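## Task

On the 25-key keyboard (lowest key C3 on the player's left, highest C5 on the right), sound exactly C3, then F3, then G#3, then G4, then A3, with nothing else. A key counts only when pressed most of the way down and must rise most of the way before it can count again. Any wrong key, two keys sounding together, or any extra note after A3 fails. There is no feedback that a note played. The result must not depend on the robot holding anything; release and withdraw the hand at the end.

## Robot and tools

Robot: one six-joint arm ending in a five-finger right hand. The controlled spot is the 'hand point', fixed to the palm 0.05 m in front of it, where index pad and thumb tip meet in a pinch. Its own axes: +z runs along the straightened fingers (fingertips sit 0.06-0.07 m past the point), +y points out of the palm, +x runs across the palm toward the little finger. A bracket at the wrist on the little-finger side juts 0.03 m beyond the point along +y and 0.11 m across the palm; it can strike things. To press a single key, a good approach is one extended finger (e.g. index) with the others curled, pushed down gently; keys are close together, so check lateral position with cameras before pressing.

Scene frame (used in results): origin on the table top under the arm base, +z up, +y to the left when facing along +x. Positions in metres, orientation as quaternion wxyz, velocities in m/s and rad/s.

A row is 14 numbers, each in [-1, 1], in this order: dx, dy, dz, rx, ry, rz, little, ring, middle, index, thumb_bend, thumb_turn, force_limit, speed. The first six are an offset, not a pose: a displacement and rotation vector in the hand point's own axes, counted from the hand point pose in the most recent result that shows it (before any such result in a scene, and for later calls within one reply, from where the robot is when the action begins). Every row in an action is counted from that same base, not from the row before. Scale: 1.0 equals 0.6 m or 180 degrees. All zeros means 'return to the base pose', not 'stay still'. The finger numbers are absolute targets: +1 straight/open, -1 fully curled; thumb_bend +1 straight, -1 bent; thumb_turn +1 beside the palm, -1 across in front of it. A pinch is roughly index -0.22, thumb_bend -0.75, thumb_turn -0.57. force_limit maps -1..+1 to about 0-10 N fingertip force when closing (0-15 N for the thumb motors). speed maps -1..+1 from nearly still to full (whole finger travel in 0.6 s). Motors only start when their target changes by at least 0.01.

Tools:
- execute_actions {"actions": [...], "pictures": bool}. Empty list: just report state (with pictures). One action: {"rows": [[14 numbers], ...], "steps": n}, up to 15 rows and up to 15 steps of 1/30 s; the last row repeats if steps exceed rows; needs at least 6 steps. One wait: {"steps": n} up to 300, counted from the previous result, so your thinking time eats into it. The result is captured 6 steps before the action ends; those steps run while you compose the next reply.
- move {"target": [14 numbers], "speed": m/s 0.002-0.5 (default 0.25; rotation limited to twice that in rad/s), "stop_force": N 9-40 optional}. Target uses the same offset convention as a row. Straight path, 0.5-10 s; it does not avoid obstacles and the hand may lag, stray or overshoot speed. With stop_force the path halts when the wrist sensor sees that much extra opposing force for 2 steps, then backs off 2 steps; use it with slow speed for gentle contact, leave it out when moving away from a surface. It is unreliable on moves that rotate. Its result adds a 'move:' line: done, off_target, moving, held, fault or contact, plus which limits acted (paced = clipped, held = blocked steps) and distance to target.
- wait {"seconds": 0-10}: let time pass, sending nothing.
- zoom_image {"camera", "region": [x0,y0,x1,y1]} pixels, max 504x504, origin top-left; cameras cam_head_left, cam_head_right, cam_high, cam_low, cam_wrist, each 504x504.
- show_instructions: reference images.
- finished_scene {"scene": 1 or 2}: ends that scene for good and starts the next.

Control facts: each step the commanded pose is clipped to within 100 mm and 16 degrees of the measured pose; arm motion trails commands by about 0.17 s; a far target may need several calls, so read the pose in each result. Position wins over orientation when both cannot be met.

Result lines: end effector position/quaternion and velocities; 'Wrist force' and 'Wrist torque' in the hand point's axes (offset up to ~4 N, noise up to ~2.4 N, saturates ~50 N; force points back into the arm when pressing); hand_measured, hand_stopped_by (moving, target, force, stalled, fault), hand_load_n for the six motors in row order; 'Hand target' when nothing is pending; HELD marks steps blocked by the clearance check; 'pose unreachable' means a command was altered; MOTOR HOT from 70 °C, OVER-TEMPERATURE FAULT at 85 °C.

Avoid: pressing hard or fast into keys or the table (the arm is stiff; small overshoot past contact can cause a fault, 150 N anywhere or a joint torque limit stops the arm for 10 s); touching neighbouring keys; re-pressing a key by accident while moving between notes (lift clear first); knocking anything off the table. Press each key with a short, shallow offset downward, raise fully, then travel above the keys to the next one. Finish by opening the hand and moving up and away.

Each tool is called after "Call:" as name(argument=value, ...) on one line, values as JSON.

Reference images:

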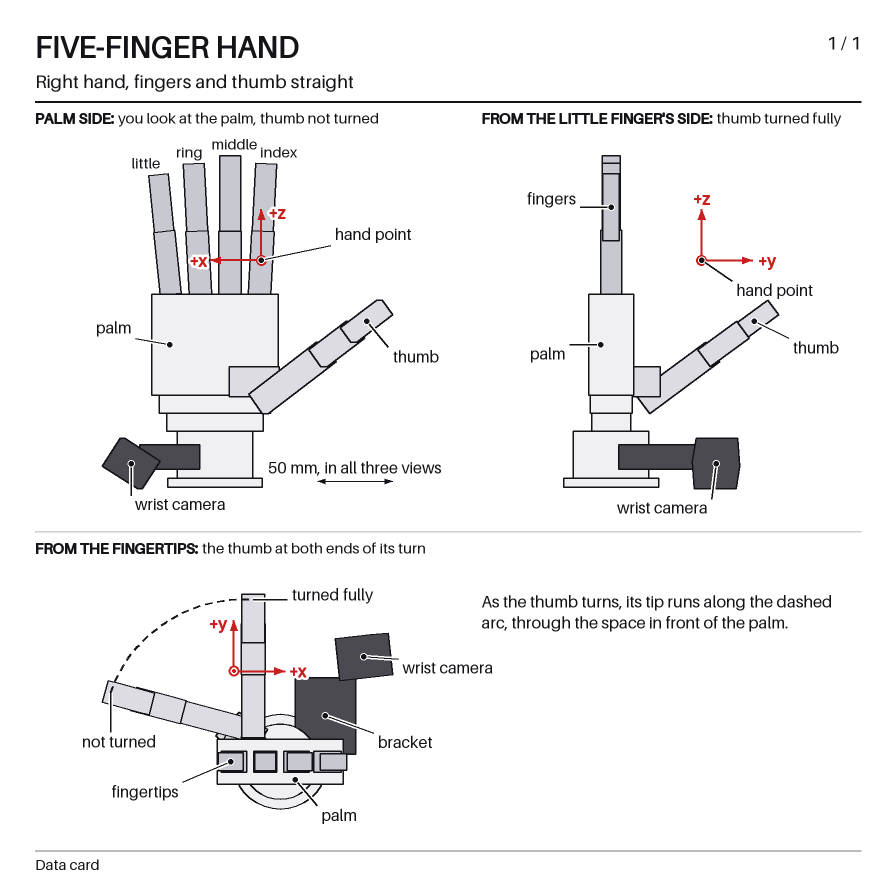

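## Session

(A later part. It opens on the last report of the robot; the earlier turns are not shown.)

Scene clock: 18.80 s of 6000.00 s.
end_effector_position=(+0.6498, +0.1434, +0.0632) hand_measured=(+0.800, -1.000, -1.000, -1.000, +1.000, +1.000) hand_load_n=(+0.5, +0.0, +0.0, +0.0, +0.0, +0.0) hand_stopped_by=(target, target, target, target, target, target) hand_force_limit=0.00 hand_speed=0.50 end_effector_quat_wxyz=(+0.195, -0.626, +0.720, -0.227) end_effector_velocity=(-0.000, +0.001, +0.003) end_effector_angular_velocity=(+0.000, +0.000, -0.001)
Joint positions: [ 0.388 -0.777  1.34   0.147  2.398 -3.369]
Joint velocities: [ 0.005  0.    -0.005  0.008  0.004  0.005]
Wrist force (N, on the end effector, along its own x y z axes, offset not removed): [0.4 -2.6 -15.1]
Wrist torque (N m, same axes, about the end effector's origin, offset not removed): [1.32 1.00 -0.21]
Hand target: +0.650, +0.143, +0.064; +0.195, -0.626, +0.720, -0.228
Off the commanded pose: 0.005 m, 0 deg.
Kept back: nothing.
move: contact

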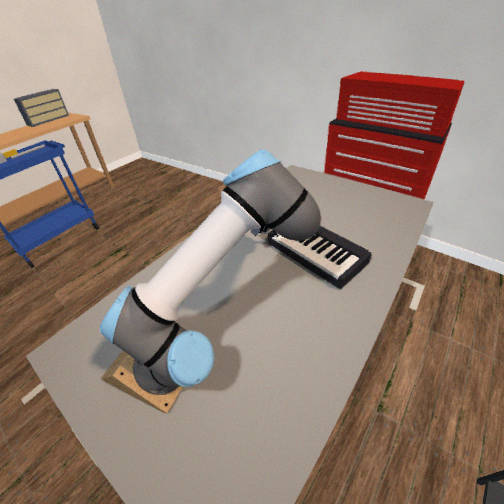

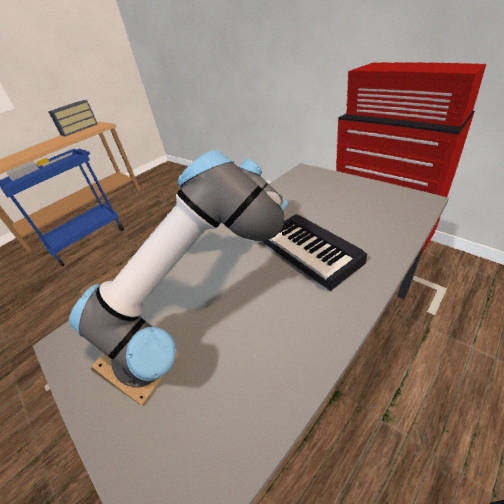

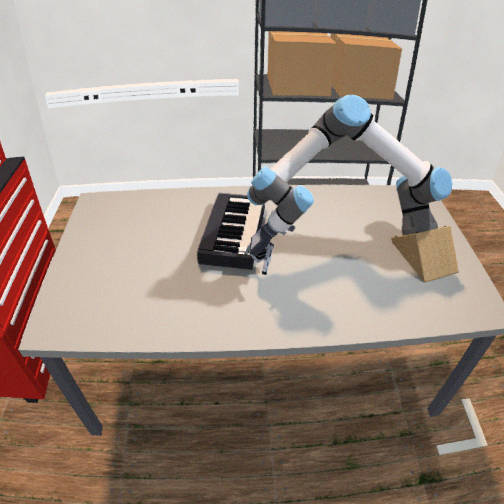

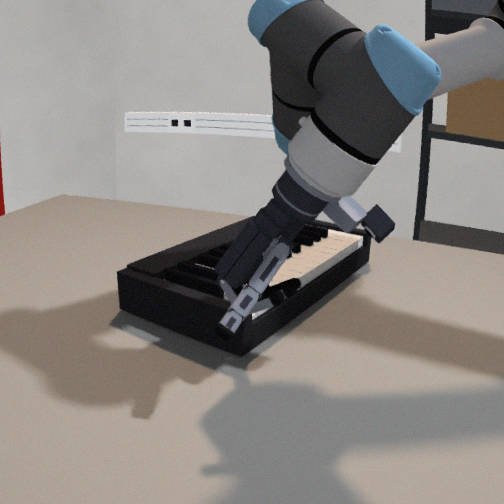

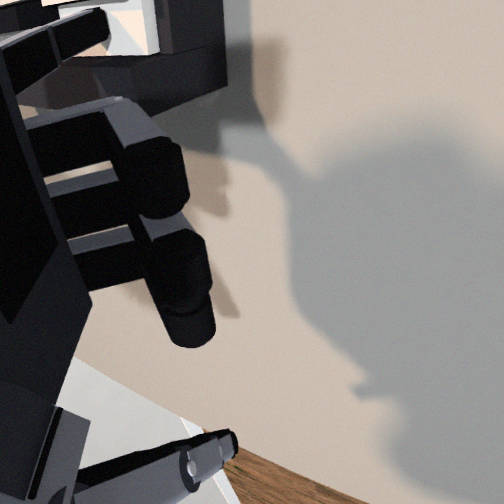

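Call:
move(target=[0, -0.0182, -0.0259, 0, 0, 0, 0.8, -1, -1, -1, 1, 1, 0, 0.5], speed=0.08)

Call:
move(target=[0.1142, 0, 0, 0, 0, 0, 0.8, -1, -1, -1, 1, 1, 0, 0.5], speed=0.15)

Call:
zoom_image(camera="cam_wrist", region=[0, 0, 300, 250])

Call:
zoom_image(camera="cam_low", region=[200, 220, 340, 340])

Scene clock: 20.00 s of 6000.00 s.
end_effector_position=(+0.6499, +0.1435, +0.0820) hand_measured=(+0.800, -1.000, -1.000, -1.000, +1.000, +1.000) hand_load_n=(+0.0, +0.0, +0.0, +0.0, +0.0, +0.0) hand_stopped_by=(target, target, target, target, target, target) hand_force_limit=0.00 hand_speed=0.50 end_effector_quat_wxyz=(+0.195, -0.626, +0.720, -0.227) end_effector_velocity=(-0.000, -0.001, +0.002) end_effector_angular_velocity=(-0.001, +0.002, -0.002)
Joint positions: [ 0.41  -0.783  1.314  0.195  2.415 -3.347]
Joint velocities: [ 0.002 -0.    -0.004  0.007  0.004  0.004]
Wrist force (N, on the end effector, along its own x y z axes, offset not removed): [0.3 2.1 -0.6]
Wrist torque (N m, same axes, about the end effector's origin, offset not removed): [0.35 -0.10 0.16]
Hand target: +0.650, +0.144, +0.082; +0.195, -0.626, +0.720, -0.227
Off the commanded pose: 0.000 m, 0 deg.
Kept back: nothing.
move: done

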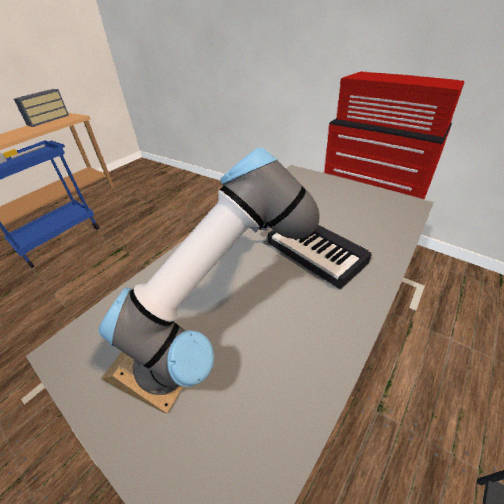

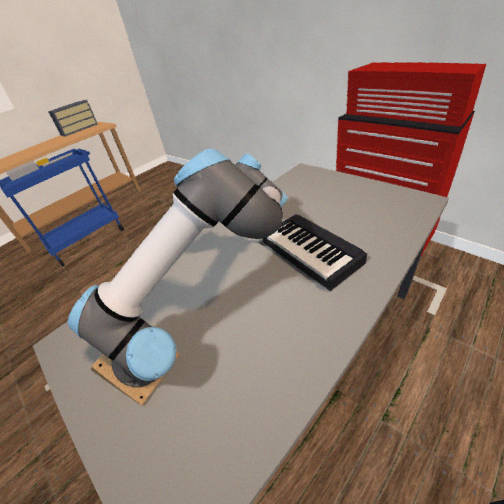

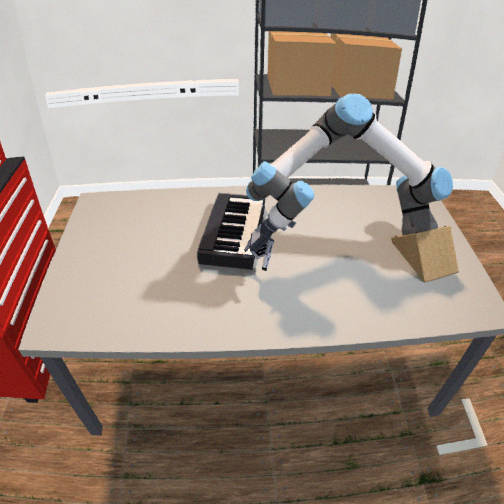

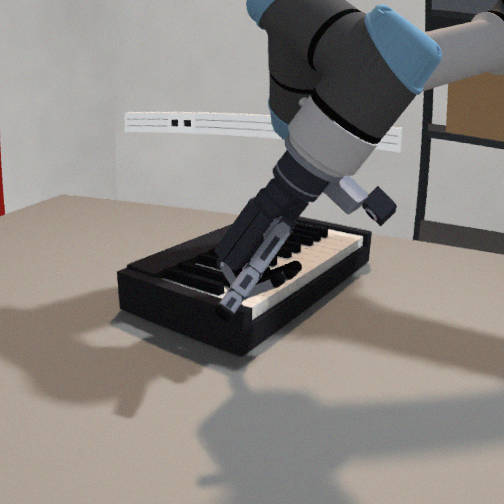

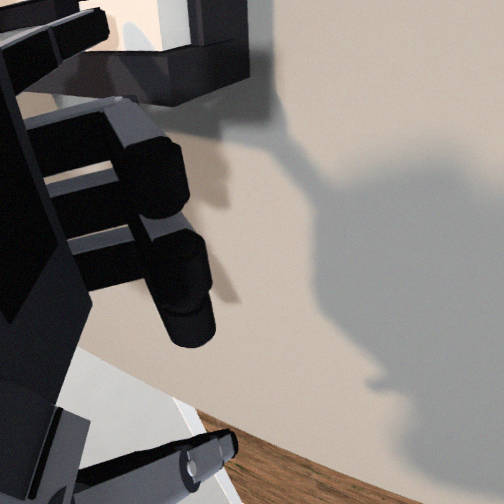

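Scene clock: 21.03 s of 6000.00 s.
end_effector_position=(+0.6404, +0.0758, +0.0822) hand_measured=(+0.800, -1.000, -1.000, -1.000, +1.000, +1.000) hand_load_n=(+0.0, +0.0, +0.0, +0.0, +0.0, +0.0) hand_stopped_by=(target, target, target, target, target, target) hand_force_limit=0.00 hand_speed=0.50 end_effector_quat_wxyz=(+0.195, -0.626, +0.720, -0.228) end_effector_velocity=(-0.000, -0.002, +0.001) end_effector_angular_velocity=(-0.001, -0.001, -0.000)
Joint positions: [ 0.328 -0.926  1.435  0.161  2.353 -3.424]
Joint velocities: [-0.002 -0.006  0.004 -0.002 -0.001 -0.003]
Wrist force (N, on the end effector, along its own x y z axes, offset not removed): [-0.7 0.5 -0.6]
Wrist torque (N m, same axes, about the end effector's origin, offset not removed): [0.13 0.05 -0.03]
Hand target: +0.640, +0.076, +0.082; +0.195, -0.626, +0.720, -0.228
Off the commanded pose: 0.000 m, 0 deg.
Kept back: nothing.
move: done

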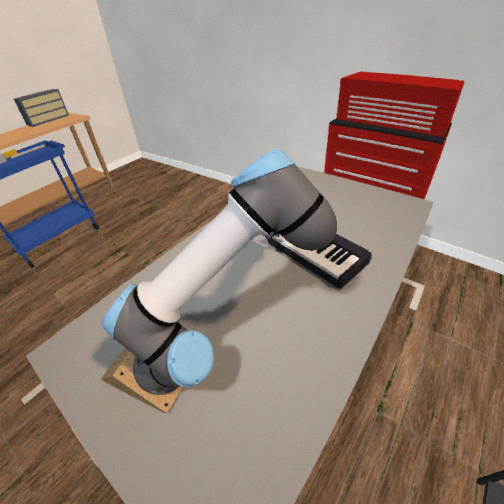

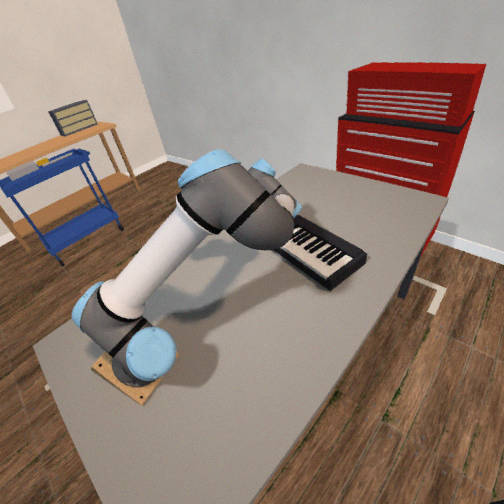

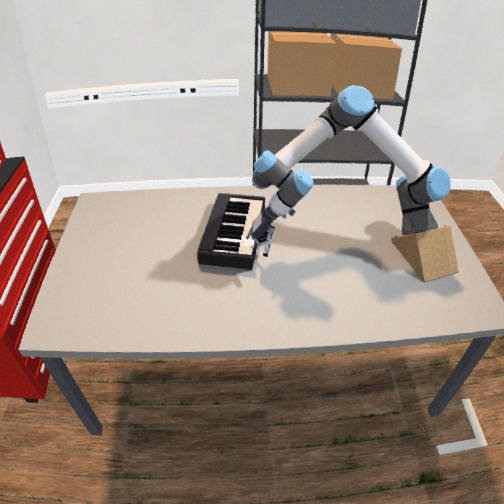

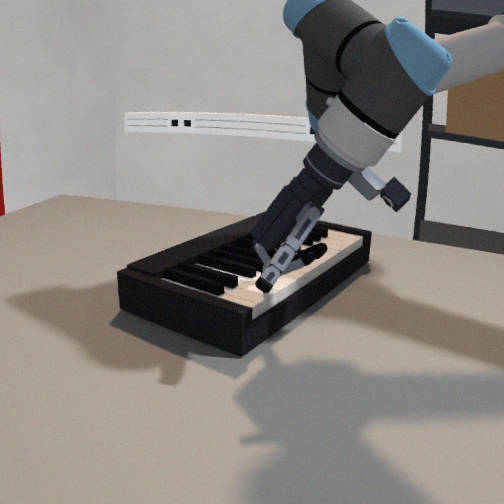

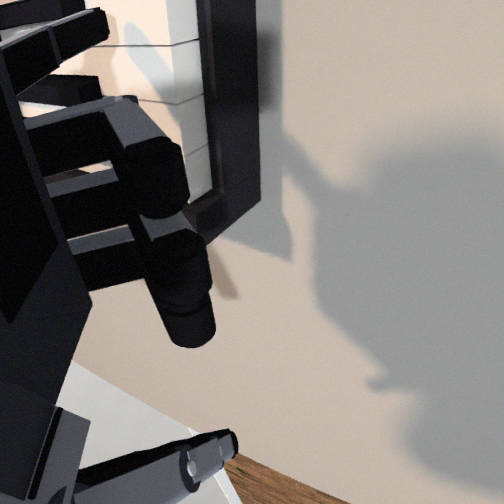

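Region (0, 0, 300, 250) of cam_wrist's 504x504 image, scaled by 1.680, with more detail than that image has.

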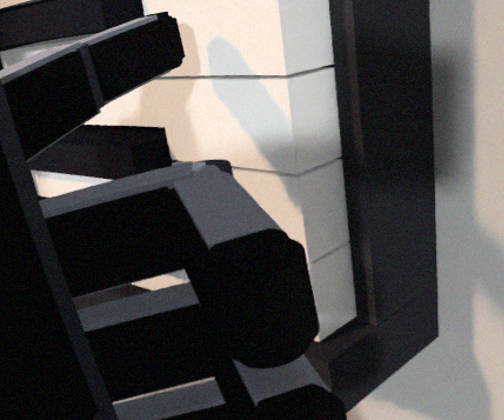

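Region (200, 220, 340, 340) of cam_low's 504x504 image, scaled by 3.600, with more detail than that image has; it fills the top 432 rows of this view, and the rest is white.

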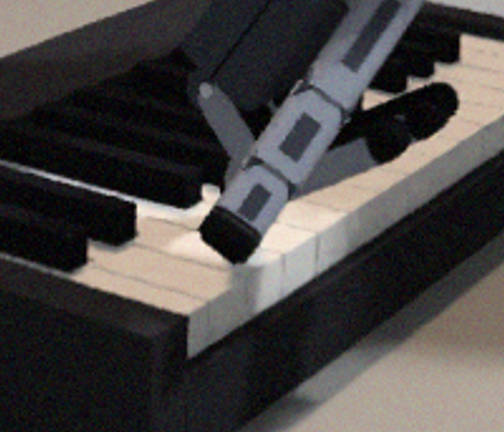

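Call:
move(target=[0, 0.01835, 0.0262, 0, 0, 0, 0.8, -1, -1, -1, 1, 1, 0, 0.5], speed=0.025, stop_force=9)

Call:
zoom_image(camera="cam_wrist", region=[0, 0, 300, 250])

Scene clock: 23.07 s of 6000.00 s.
end_effector_position=(+0.6403, +0.0758, +0.0635) hand_measured=(+0.800, -1.000, -1.000, -1.000, +1.000, +1.000) hand_load_n=(+0.5, +0.0, +0.0, +0.0, +0.0, +0.0) hand_stopped_by=(target, target, target, target, target, target) hand_force_limit=0.00 hand_speed=0.50 end_effector_quat_wxyz=(+0.195, -0.627, +0.719, -0.227) end_effector_velocity=(+0.000, +0.000, +0.002) end_effector_angular_velocity=(+0.001, +0.000, +0.001)
Joint positions: [ 0.304 -0.918  1.459  0.116  2.334 -3.445]
Joint velocities: [ 0.003 -0.    -0.003  0.006  0.001  0.003]
Wrist force (N, on the end effector, along its own x y z axes, offset not removed): [0.7 -3.0 -15.6]
Wrist torque (N m, same axes, about the end effector's origin, offset not removed): [1.26 1.03 -0.28]
Hand target: +0.640, +0.076, +0.064; +0.195, -0.626, +0.720, -0.228
Off the commanded pose: 0.001 m, 0 deg.
Kept back: nothing.
move: contact

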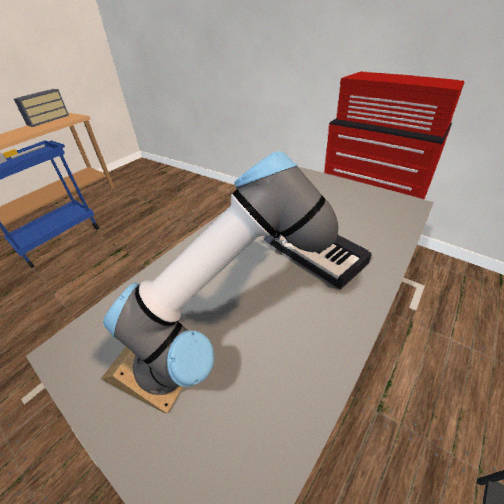

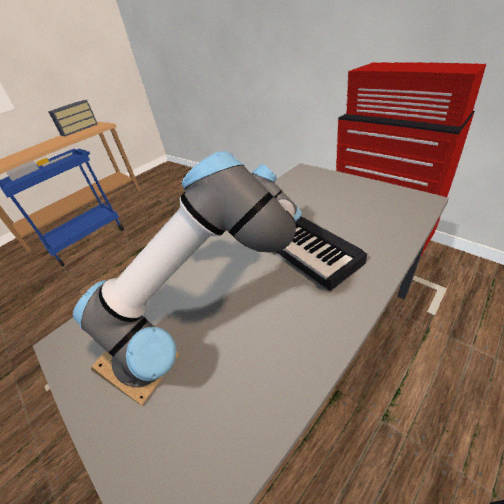

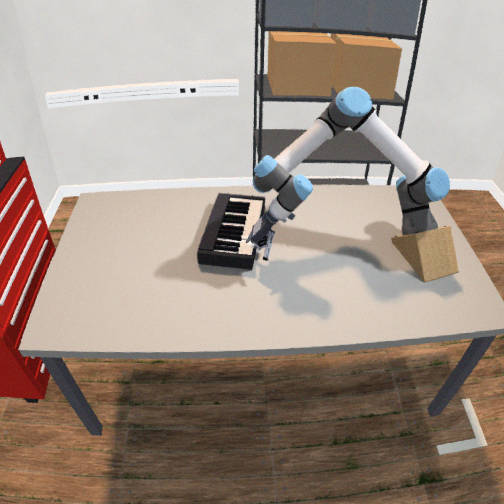

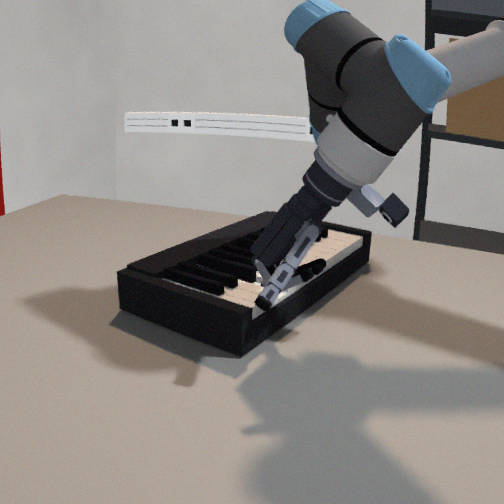

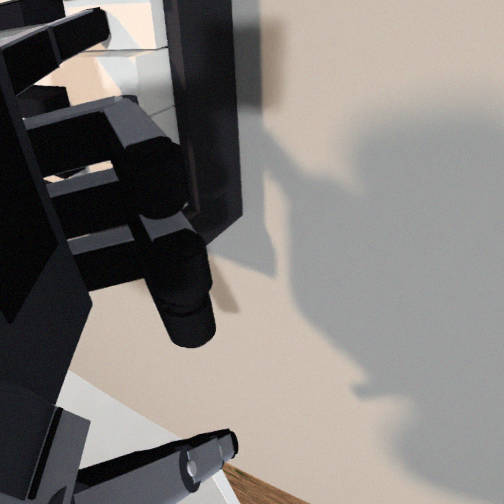

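Region (0, 0, 300, 250) of cam_wrist's 504x504 image, scaled by 1.680, with more detail than that image has.

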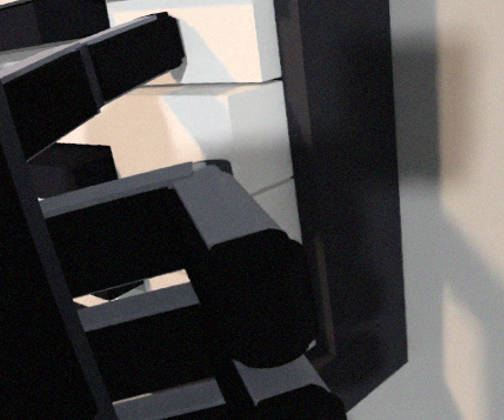

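Call:
move(target=[0, -0.0301, -0.0430, 0, 0, 0, 0.8, -1, -1, -1, 1, 1, 0, 0.5], speed=0.1)

Call:
move(target=[0.0633, -0.0452, 0.0316, 0, 0, 0, 0.8, -1, -1, -1, 1, 1, 0, 0.5], speed=0.12)

Call:
zoom_image(camera="cam_wrist", region=[0, 0, 300, 250])

Call:
zoom_image(camera="cam_low", region=[200, 200, 340, 320])

Scene clock: 24.77 s of 6000.00 s.
end_effector_position=(+0.6404, +0.0759, +0.0948) hand_measured=(+0.800, -1.000, -1.000, -1.000, +1.000, +1.000) hand_load_n=(+0.0, +0.0, +0.0, +0.0, +0.0, +0.0) hand_stopped_by=(target, target, target, target, target, target) hand_force_limit=0.00 hand_speed=0.50 end_effector_quat_wxyz=(+0.195, -0.627, +0.719, -0.227) end_effector_velocity=(+0.000, -0.001, +0.002) end_effector_angular_velocity=(-0.001, +0.001, -0.002)
Joint positions: [ 0.344 -0.93   1.418  0.193  2.365 -3.41 ]
Joint velocities: [ 0.002 -0.001 -0.004  0.007  0.004  0.003]
Wrist force (N, on the end effector, along its own x y z axes, offset not removed): [-1.4 0.6 -2.3]
Wrist torque (N m, same axes, about the end effector's origin, offset not removed): [0.23 0.19 -0.07]
Hand target: +0.640, +0.076, +0.095; +0.195, -0.627, +0.719, -0.227
Off the commanded pose: 0.000 m, 0 deg.
Kept back: nothing.
move: done

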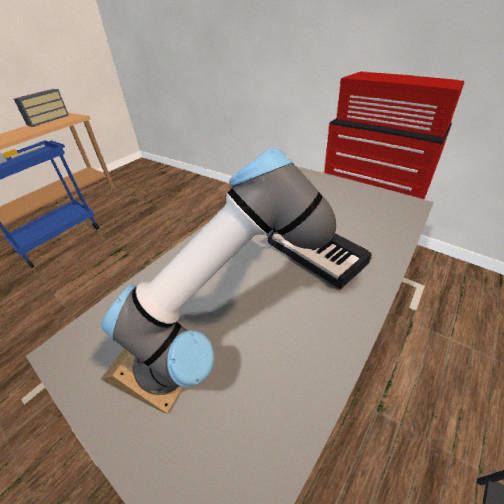

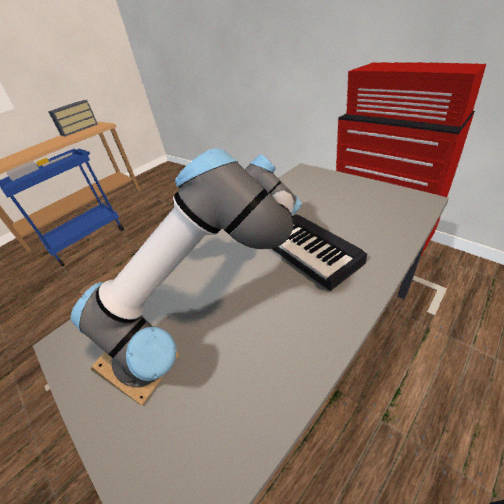

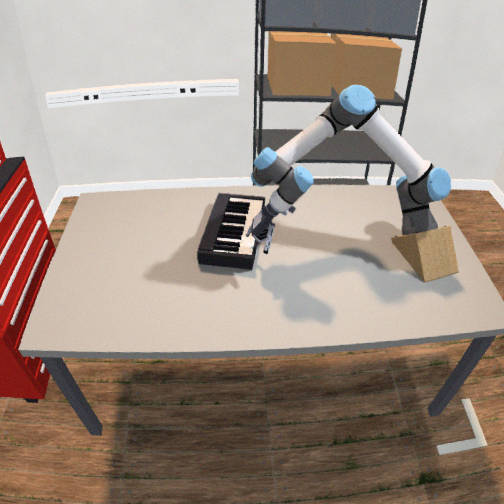

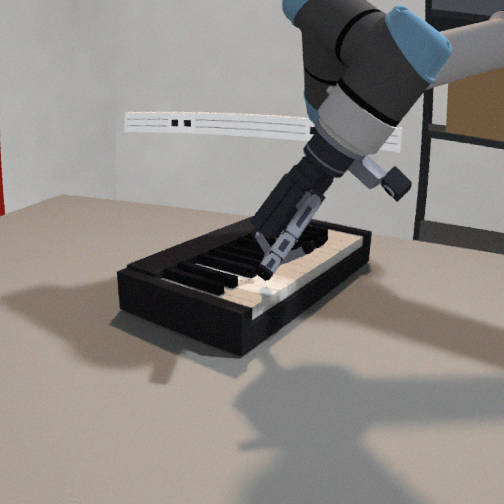

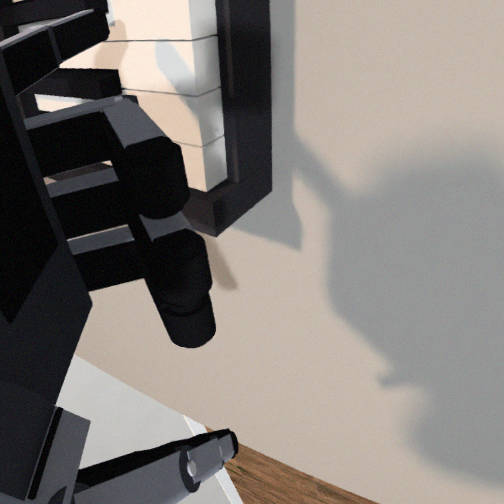

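Scene clock: 25.73 s of 6000.00 s.
end_effector_position=(+0.6678, +0.0339, +0.0948) hand_measured=(+0.800, -1.000, -1.000, -1.000, +1.000, +1.000) hand_load_n=(+0.0, +0.0, +0.0, +0.0, +0.0, +0.0) hand_stopped_by=(target, target, target, target, target, target) hand_force_limit=0.00 hand_speed=0.50 end_effector_quat_wxyz=(+0.195, -0.627, +0.719, -0.228) end_effector_velocity=(+0.002, -0.002, +0.000) end_effector_angular_velocity=(-0.001, -0.001, -0.002)
Joint positions: [ 0.282 -0.952  1.356  0.24   2.317 -3.463]
Joint velocities: [-0.002 -0.001 -0.004  0.001 -0.001 -0.002]
Wrist force (N, on the end effector, along its own x y z axes, offset not removed): [0.0 0.1 -0.9]
Wrist torque (N m, same axes, about the end effector's origin, offset not removed): [0.14 -0.04 0.04]
Hand target: +0.668, +0.034, +0.095; +0.195, -0.627, +0.719, -0.228
Off the commanded pose: 0.000 m, 0 deg.
Kept back: nothing.
move: done

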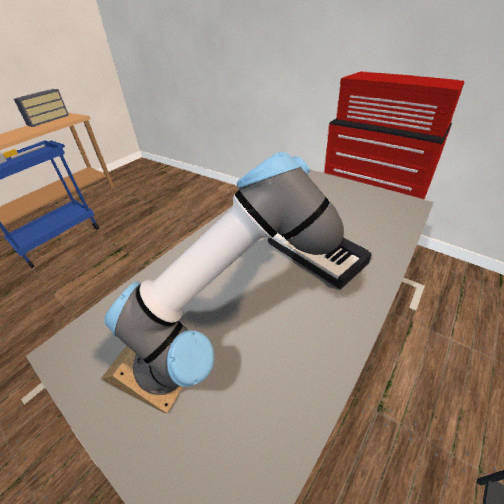

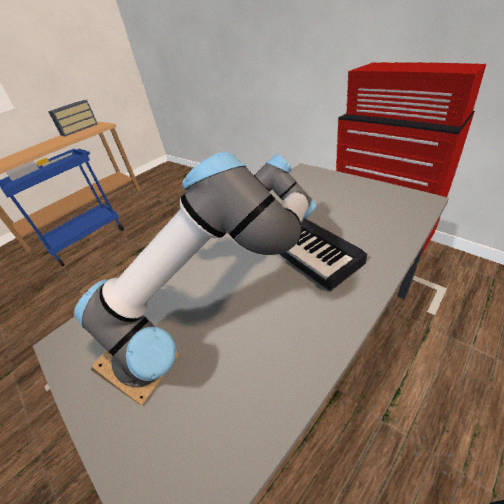

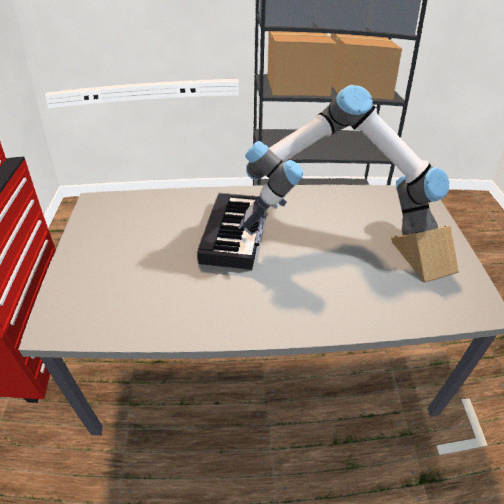

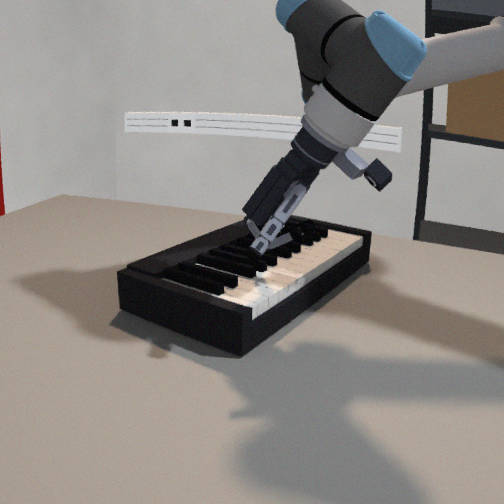

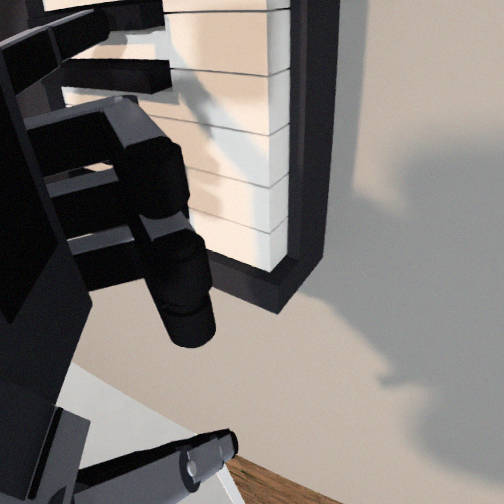

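Region (0, 0, 300, 250) of cam_wrist's 504x504 image, scaled by 1.680, with more detail than that image has.

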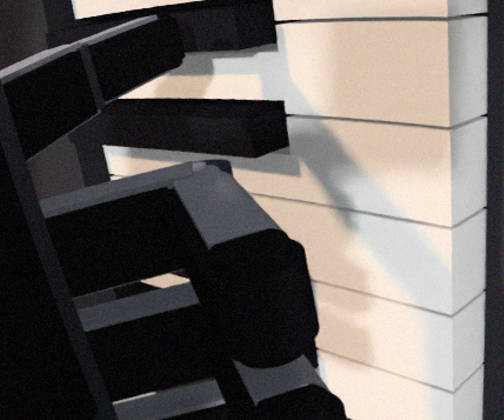

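Region (200, 200, 340, 320) of cam_low's 504x504 image, scaled by 3.600, with more detail than that image has; it fills the top 432 rows of this view, and the rest is white.

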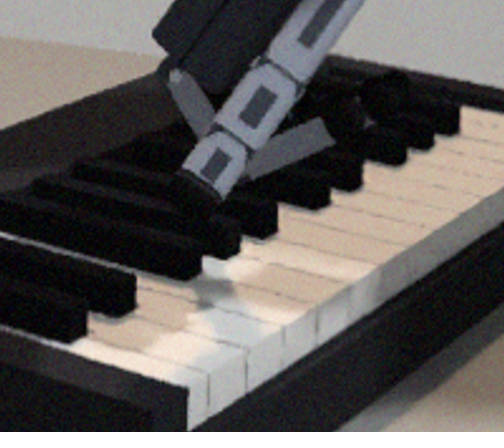

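Call:
move(target=[0.0025, 0.0067, 0.0096, 0, 0, 0, 0.8, -1, -1, -1, 1, 1, 0, 0.5], speed=0.05)

Call:
move(target=[0, 0.0143, 0.0205, 0, 0, 0, 0.8, -1, -1, -1, 1, 1, 0, 0.5], speed=0.012, stop_force=9)

Call:
zoom_image(camera="cam_wrist", region=[0, 0, 300, 250])

Scene clock: 27.10 s of 6000.00 s.
end_effector_position=(+0.6676, +0.0324, +0.0881) hand_measured=(+0.800, -1.000, -1.000, -1.000, +1.000, +1.000) hand_load_n=(+0.0, +0.0, +0.0, +0.0, +0.0, +0.0) hand_stopped_by=(target, target, target, target, target, target) hand_force_limit=0.00 hand_speed=0.50 end_effector_quat_wxyz=(+0.195, -0.627, +0.719, -0.228) end_effector_velocity=(-0.000, -0.001, -0.003) end_effector_angular_velocity=(+0.000, +0.002, +0.001)
Joint positions: [ 0.272 -0.952  1.367  0.224  2.308 -3.471]
Joint velocities: [-0.005 -0.     0.004 -0.003 -0.003 -0.003]
Wrist force (N, on the end effector, along its own x y z axes, offset not removed): [-0.2 0.8 -1.3]
Wrist torque (N m, same axes, about the end effector's origin, offset not removed): [0.25 -0.03 -0.03]
Hand target: +0.668, +0.032, +0.088; +0.195, -0.627, +0.719, -0.228
Off the commanded pose: 0.000 m, 0 deg.
Kept back: nothing.
move: done

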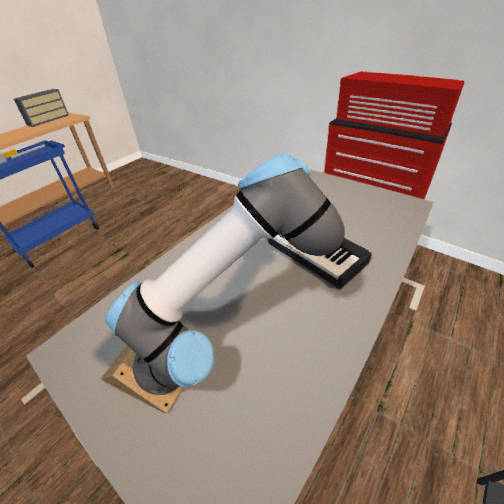

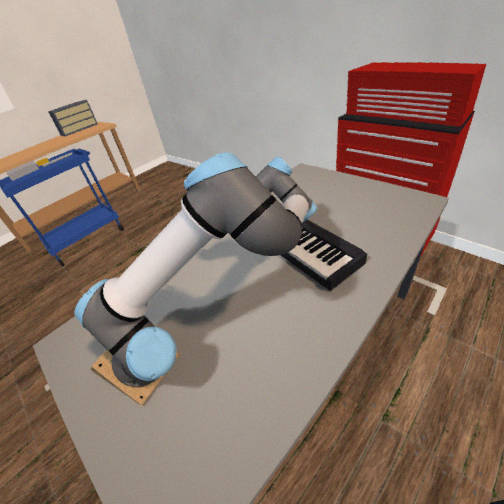

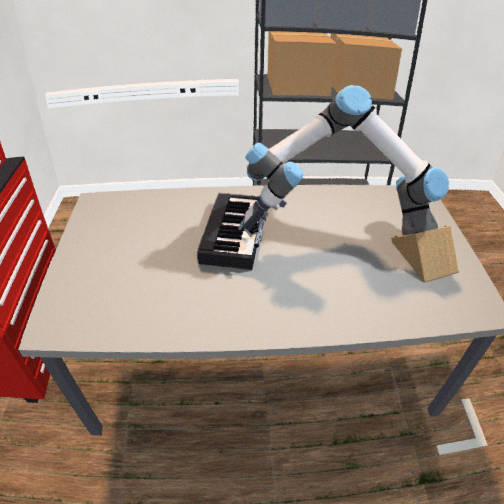

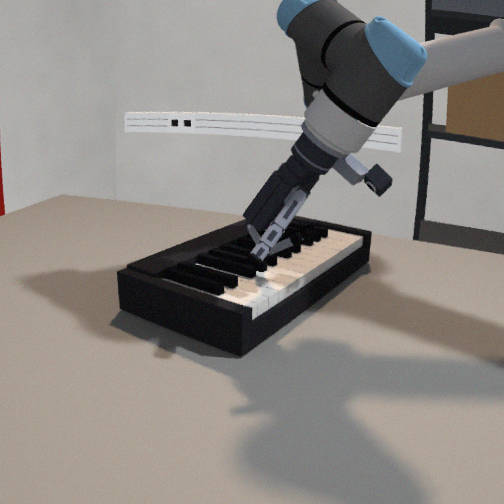

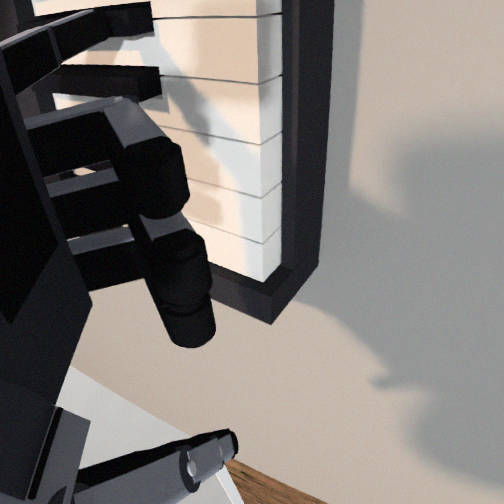

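Scene clock: 28.33 s of 6000.00 s.
end_effector_position=(+0.6675, +0.0324, +0.0778) hand_measured=(+0.800, -1.000, -1.000, -1.000, +1.000, +1.000) hand_load_n=(+0.5, +0.0, +0.0, +0.0, +0.0, +0.0) hand_stopped_by=(target, target, target, target, target, target) hand_force_limit=0.00 hand_speed=0.50 end_effector_quat_wxyz=(+0.195, -0.627, +0.719, -0.227) end_effector_velocity=(+0.000, +0.000, +0.003) end_effector_angular_velocity=(+0.000, +0.001, -0.001)
Joint positions: [ 0.259 -0.949  1.381  0.2    2.298 -3.482]
Joint velocities: [ 0.005 -0.    -0.006  0.009  0.005  0.005]
Wrist force (N, on the end effector, along its own x y z axes, offset not removed): [0.7 -6.4 -23.4]
Wrist torque (N m, same axes, about the end effector's origin, offset not removed): [1.51 1.51 -0.36]
Hand target: +0.668, +0.032, +0.078; +0.195, -0.627, +0.719, -0.228
Off the commanded pose: 0.005 m, 0 deg.
Kept back: nothing.
move: contact

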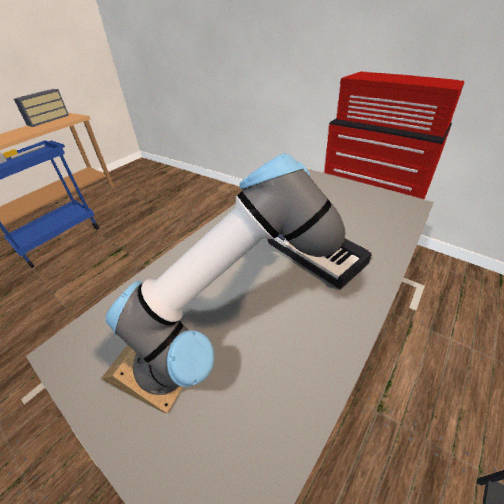

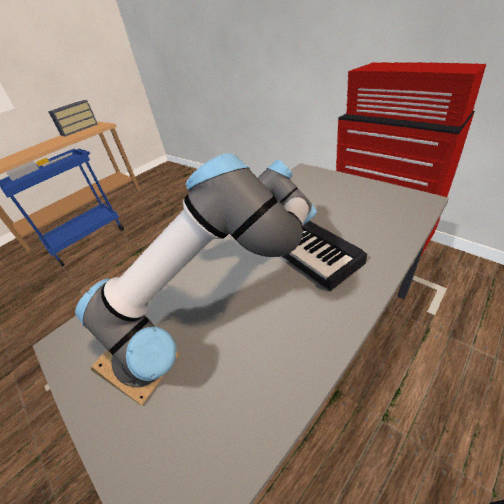

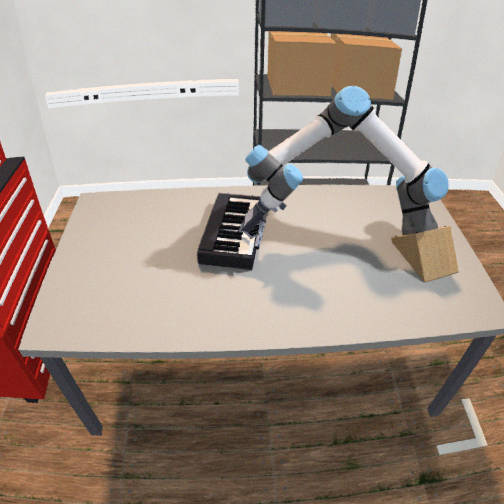

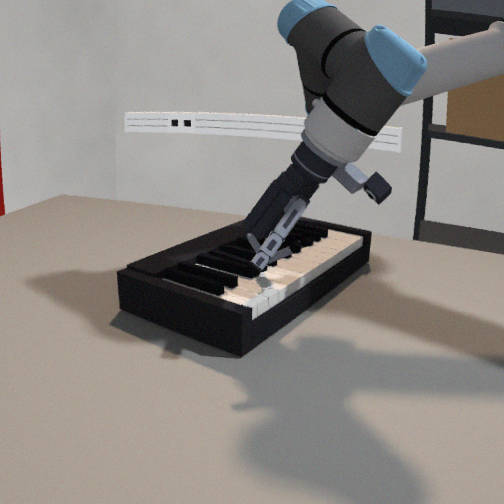

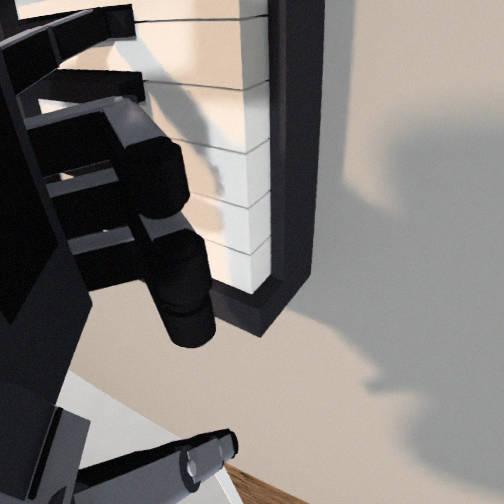

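Region (0, 0, 300, 250) of cam_wrist's 504x504 image, scaled by 1.680, with more detail than that image has.

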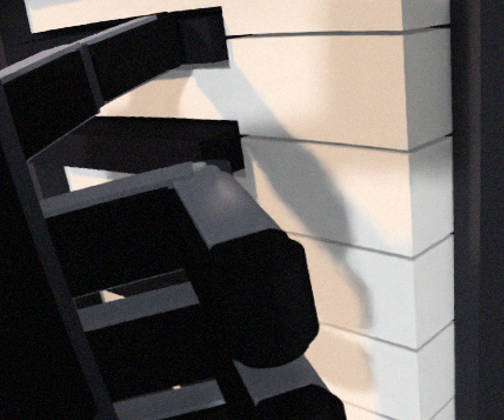

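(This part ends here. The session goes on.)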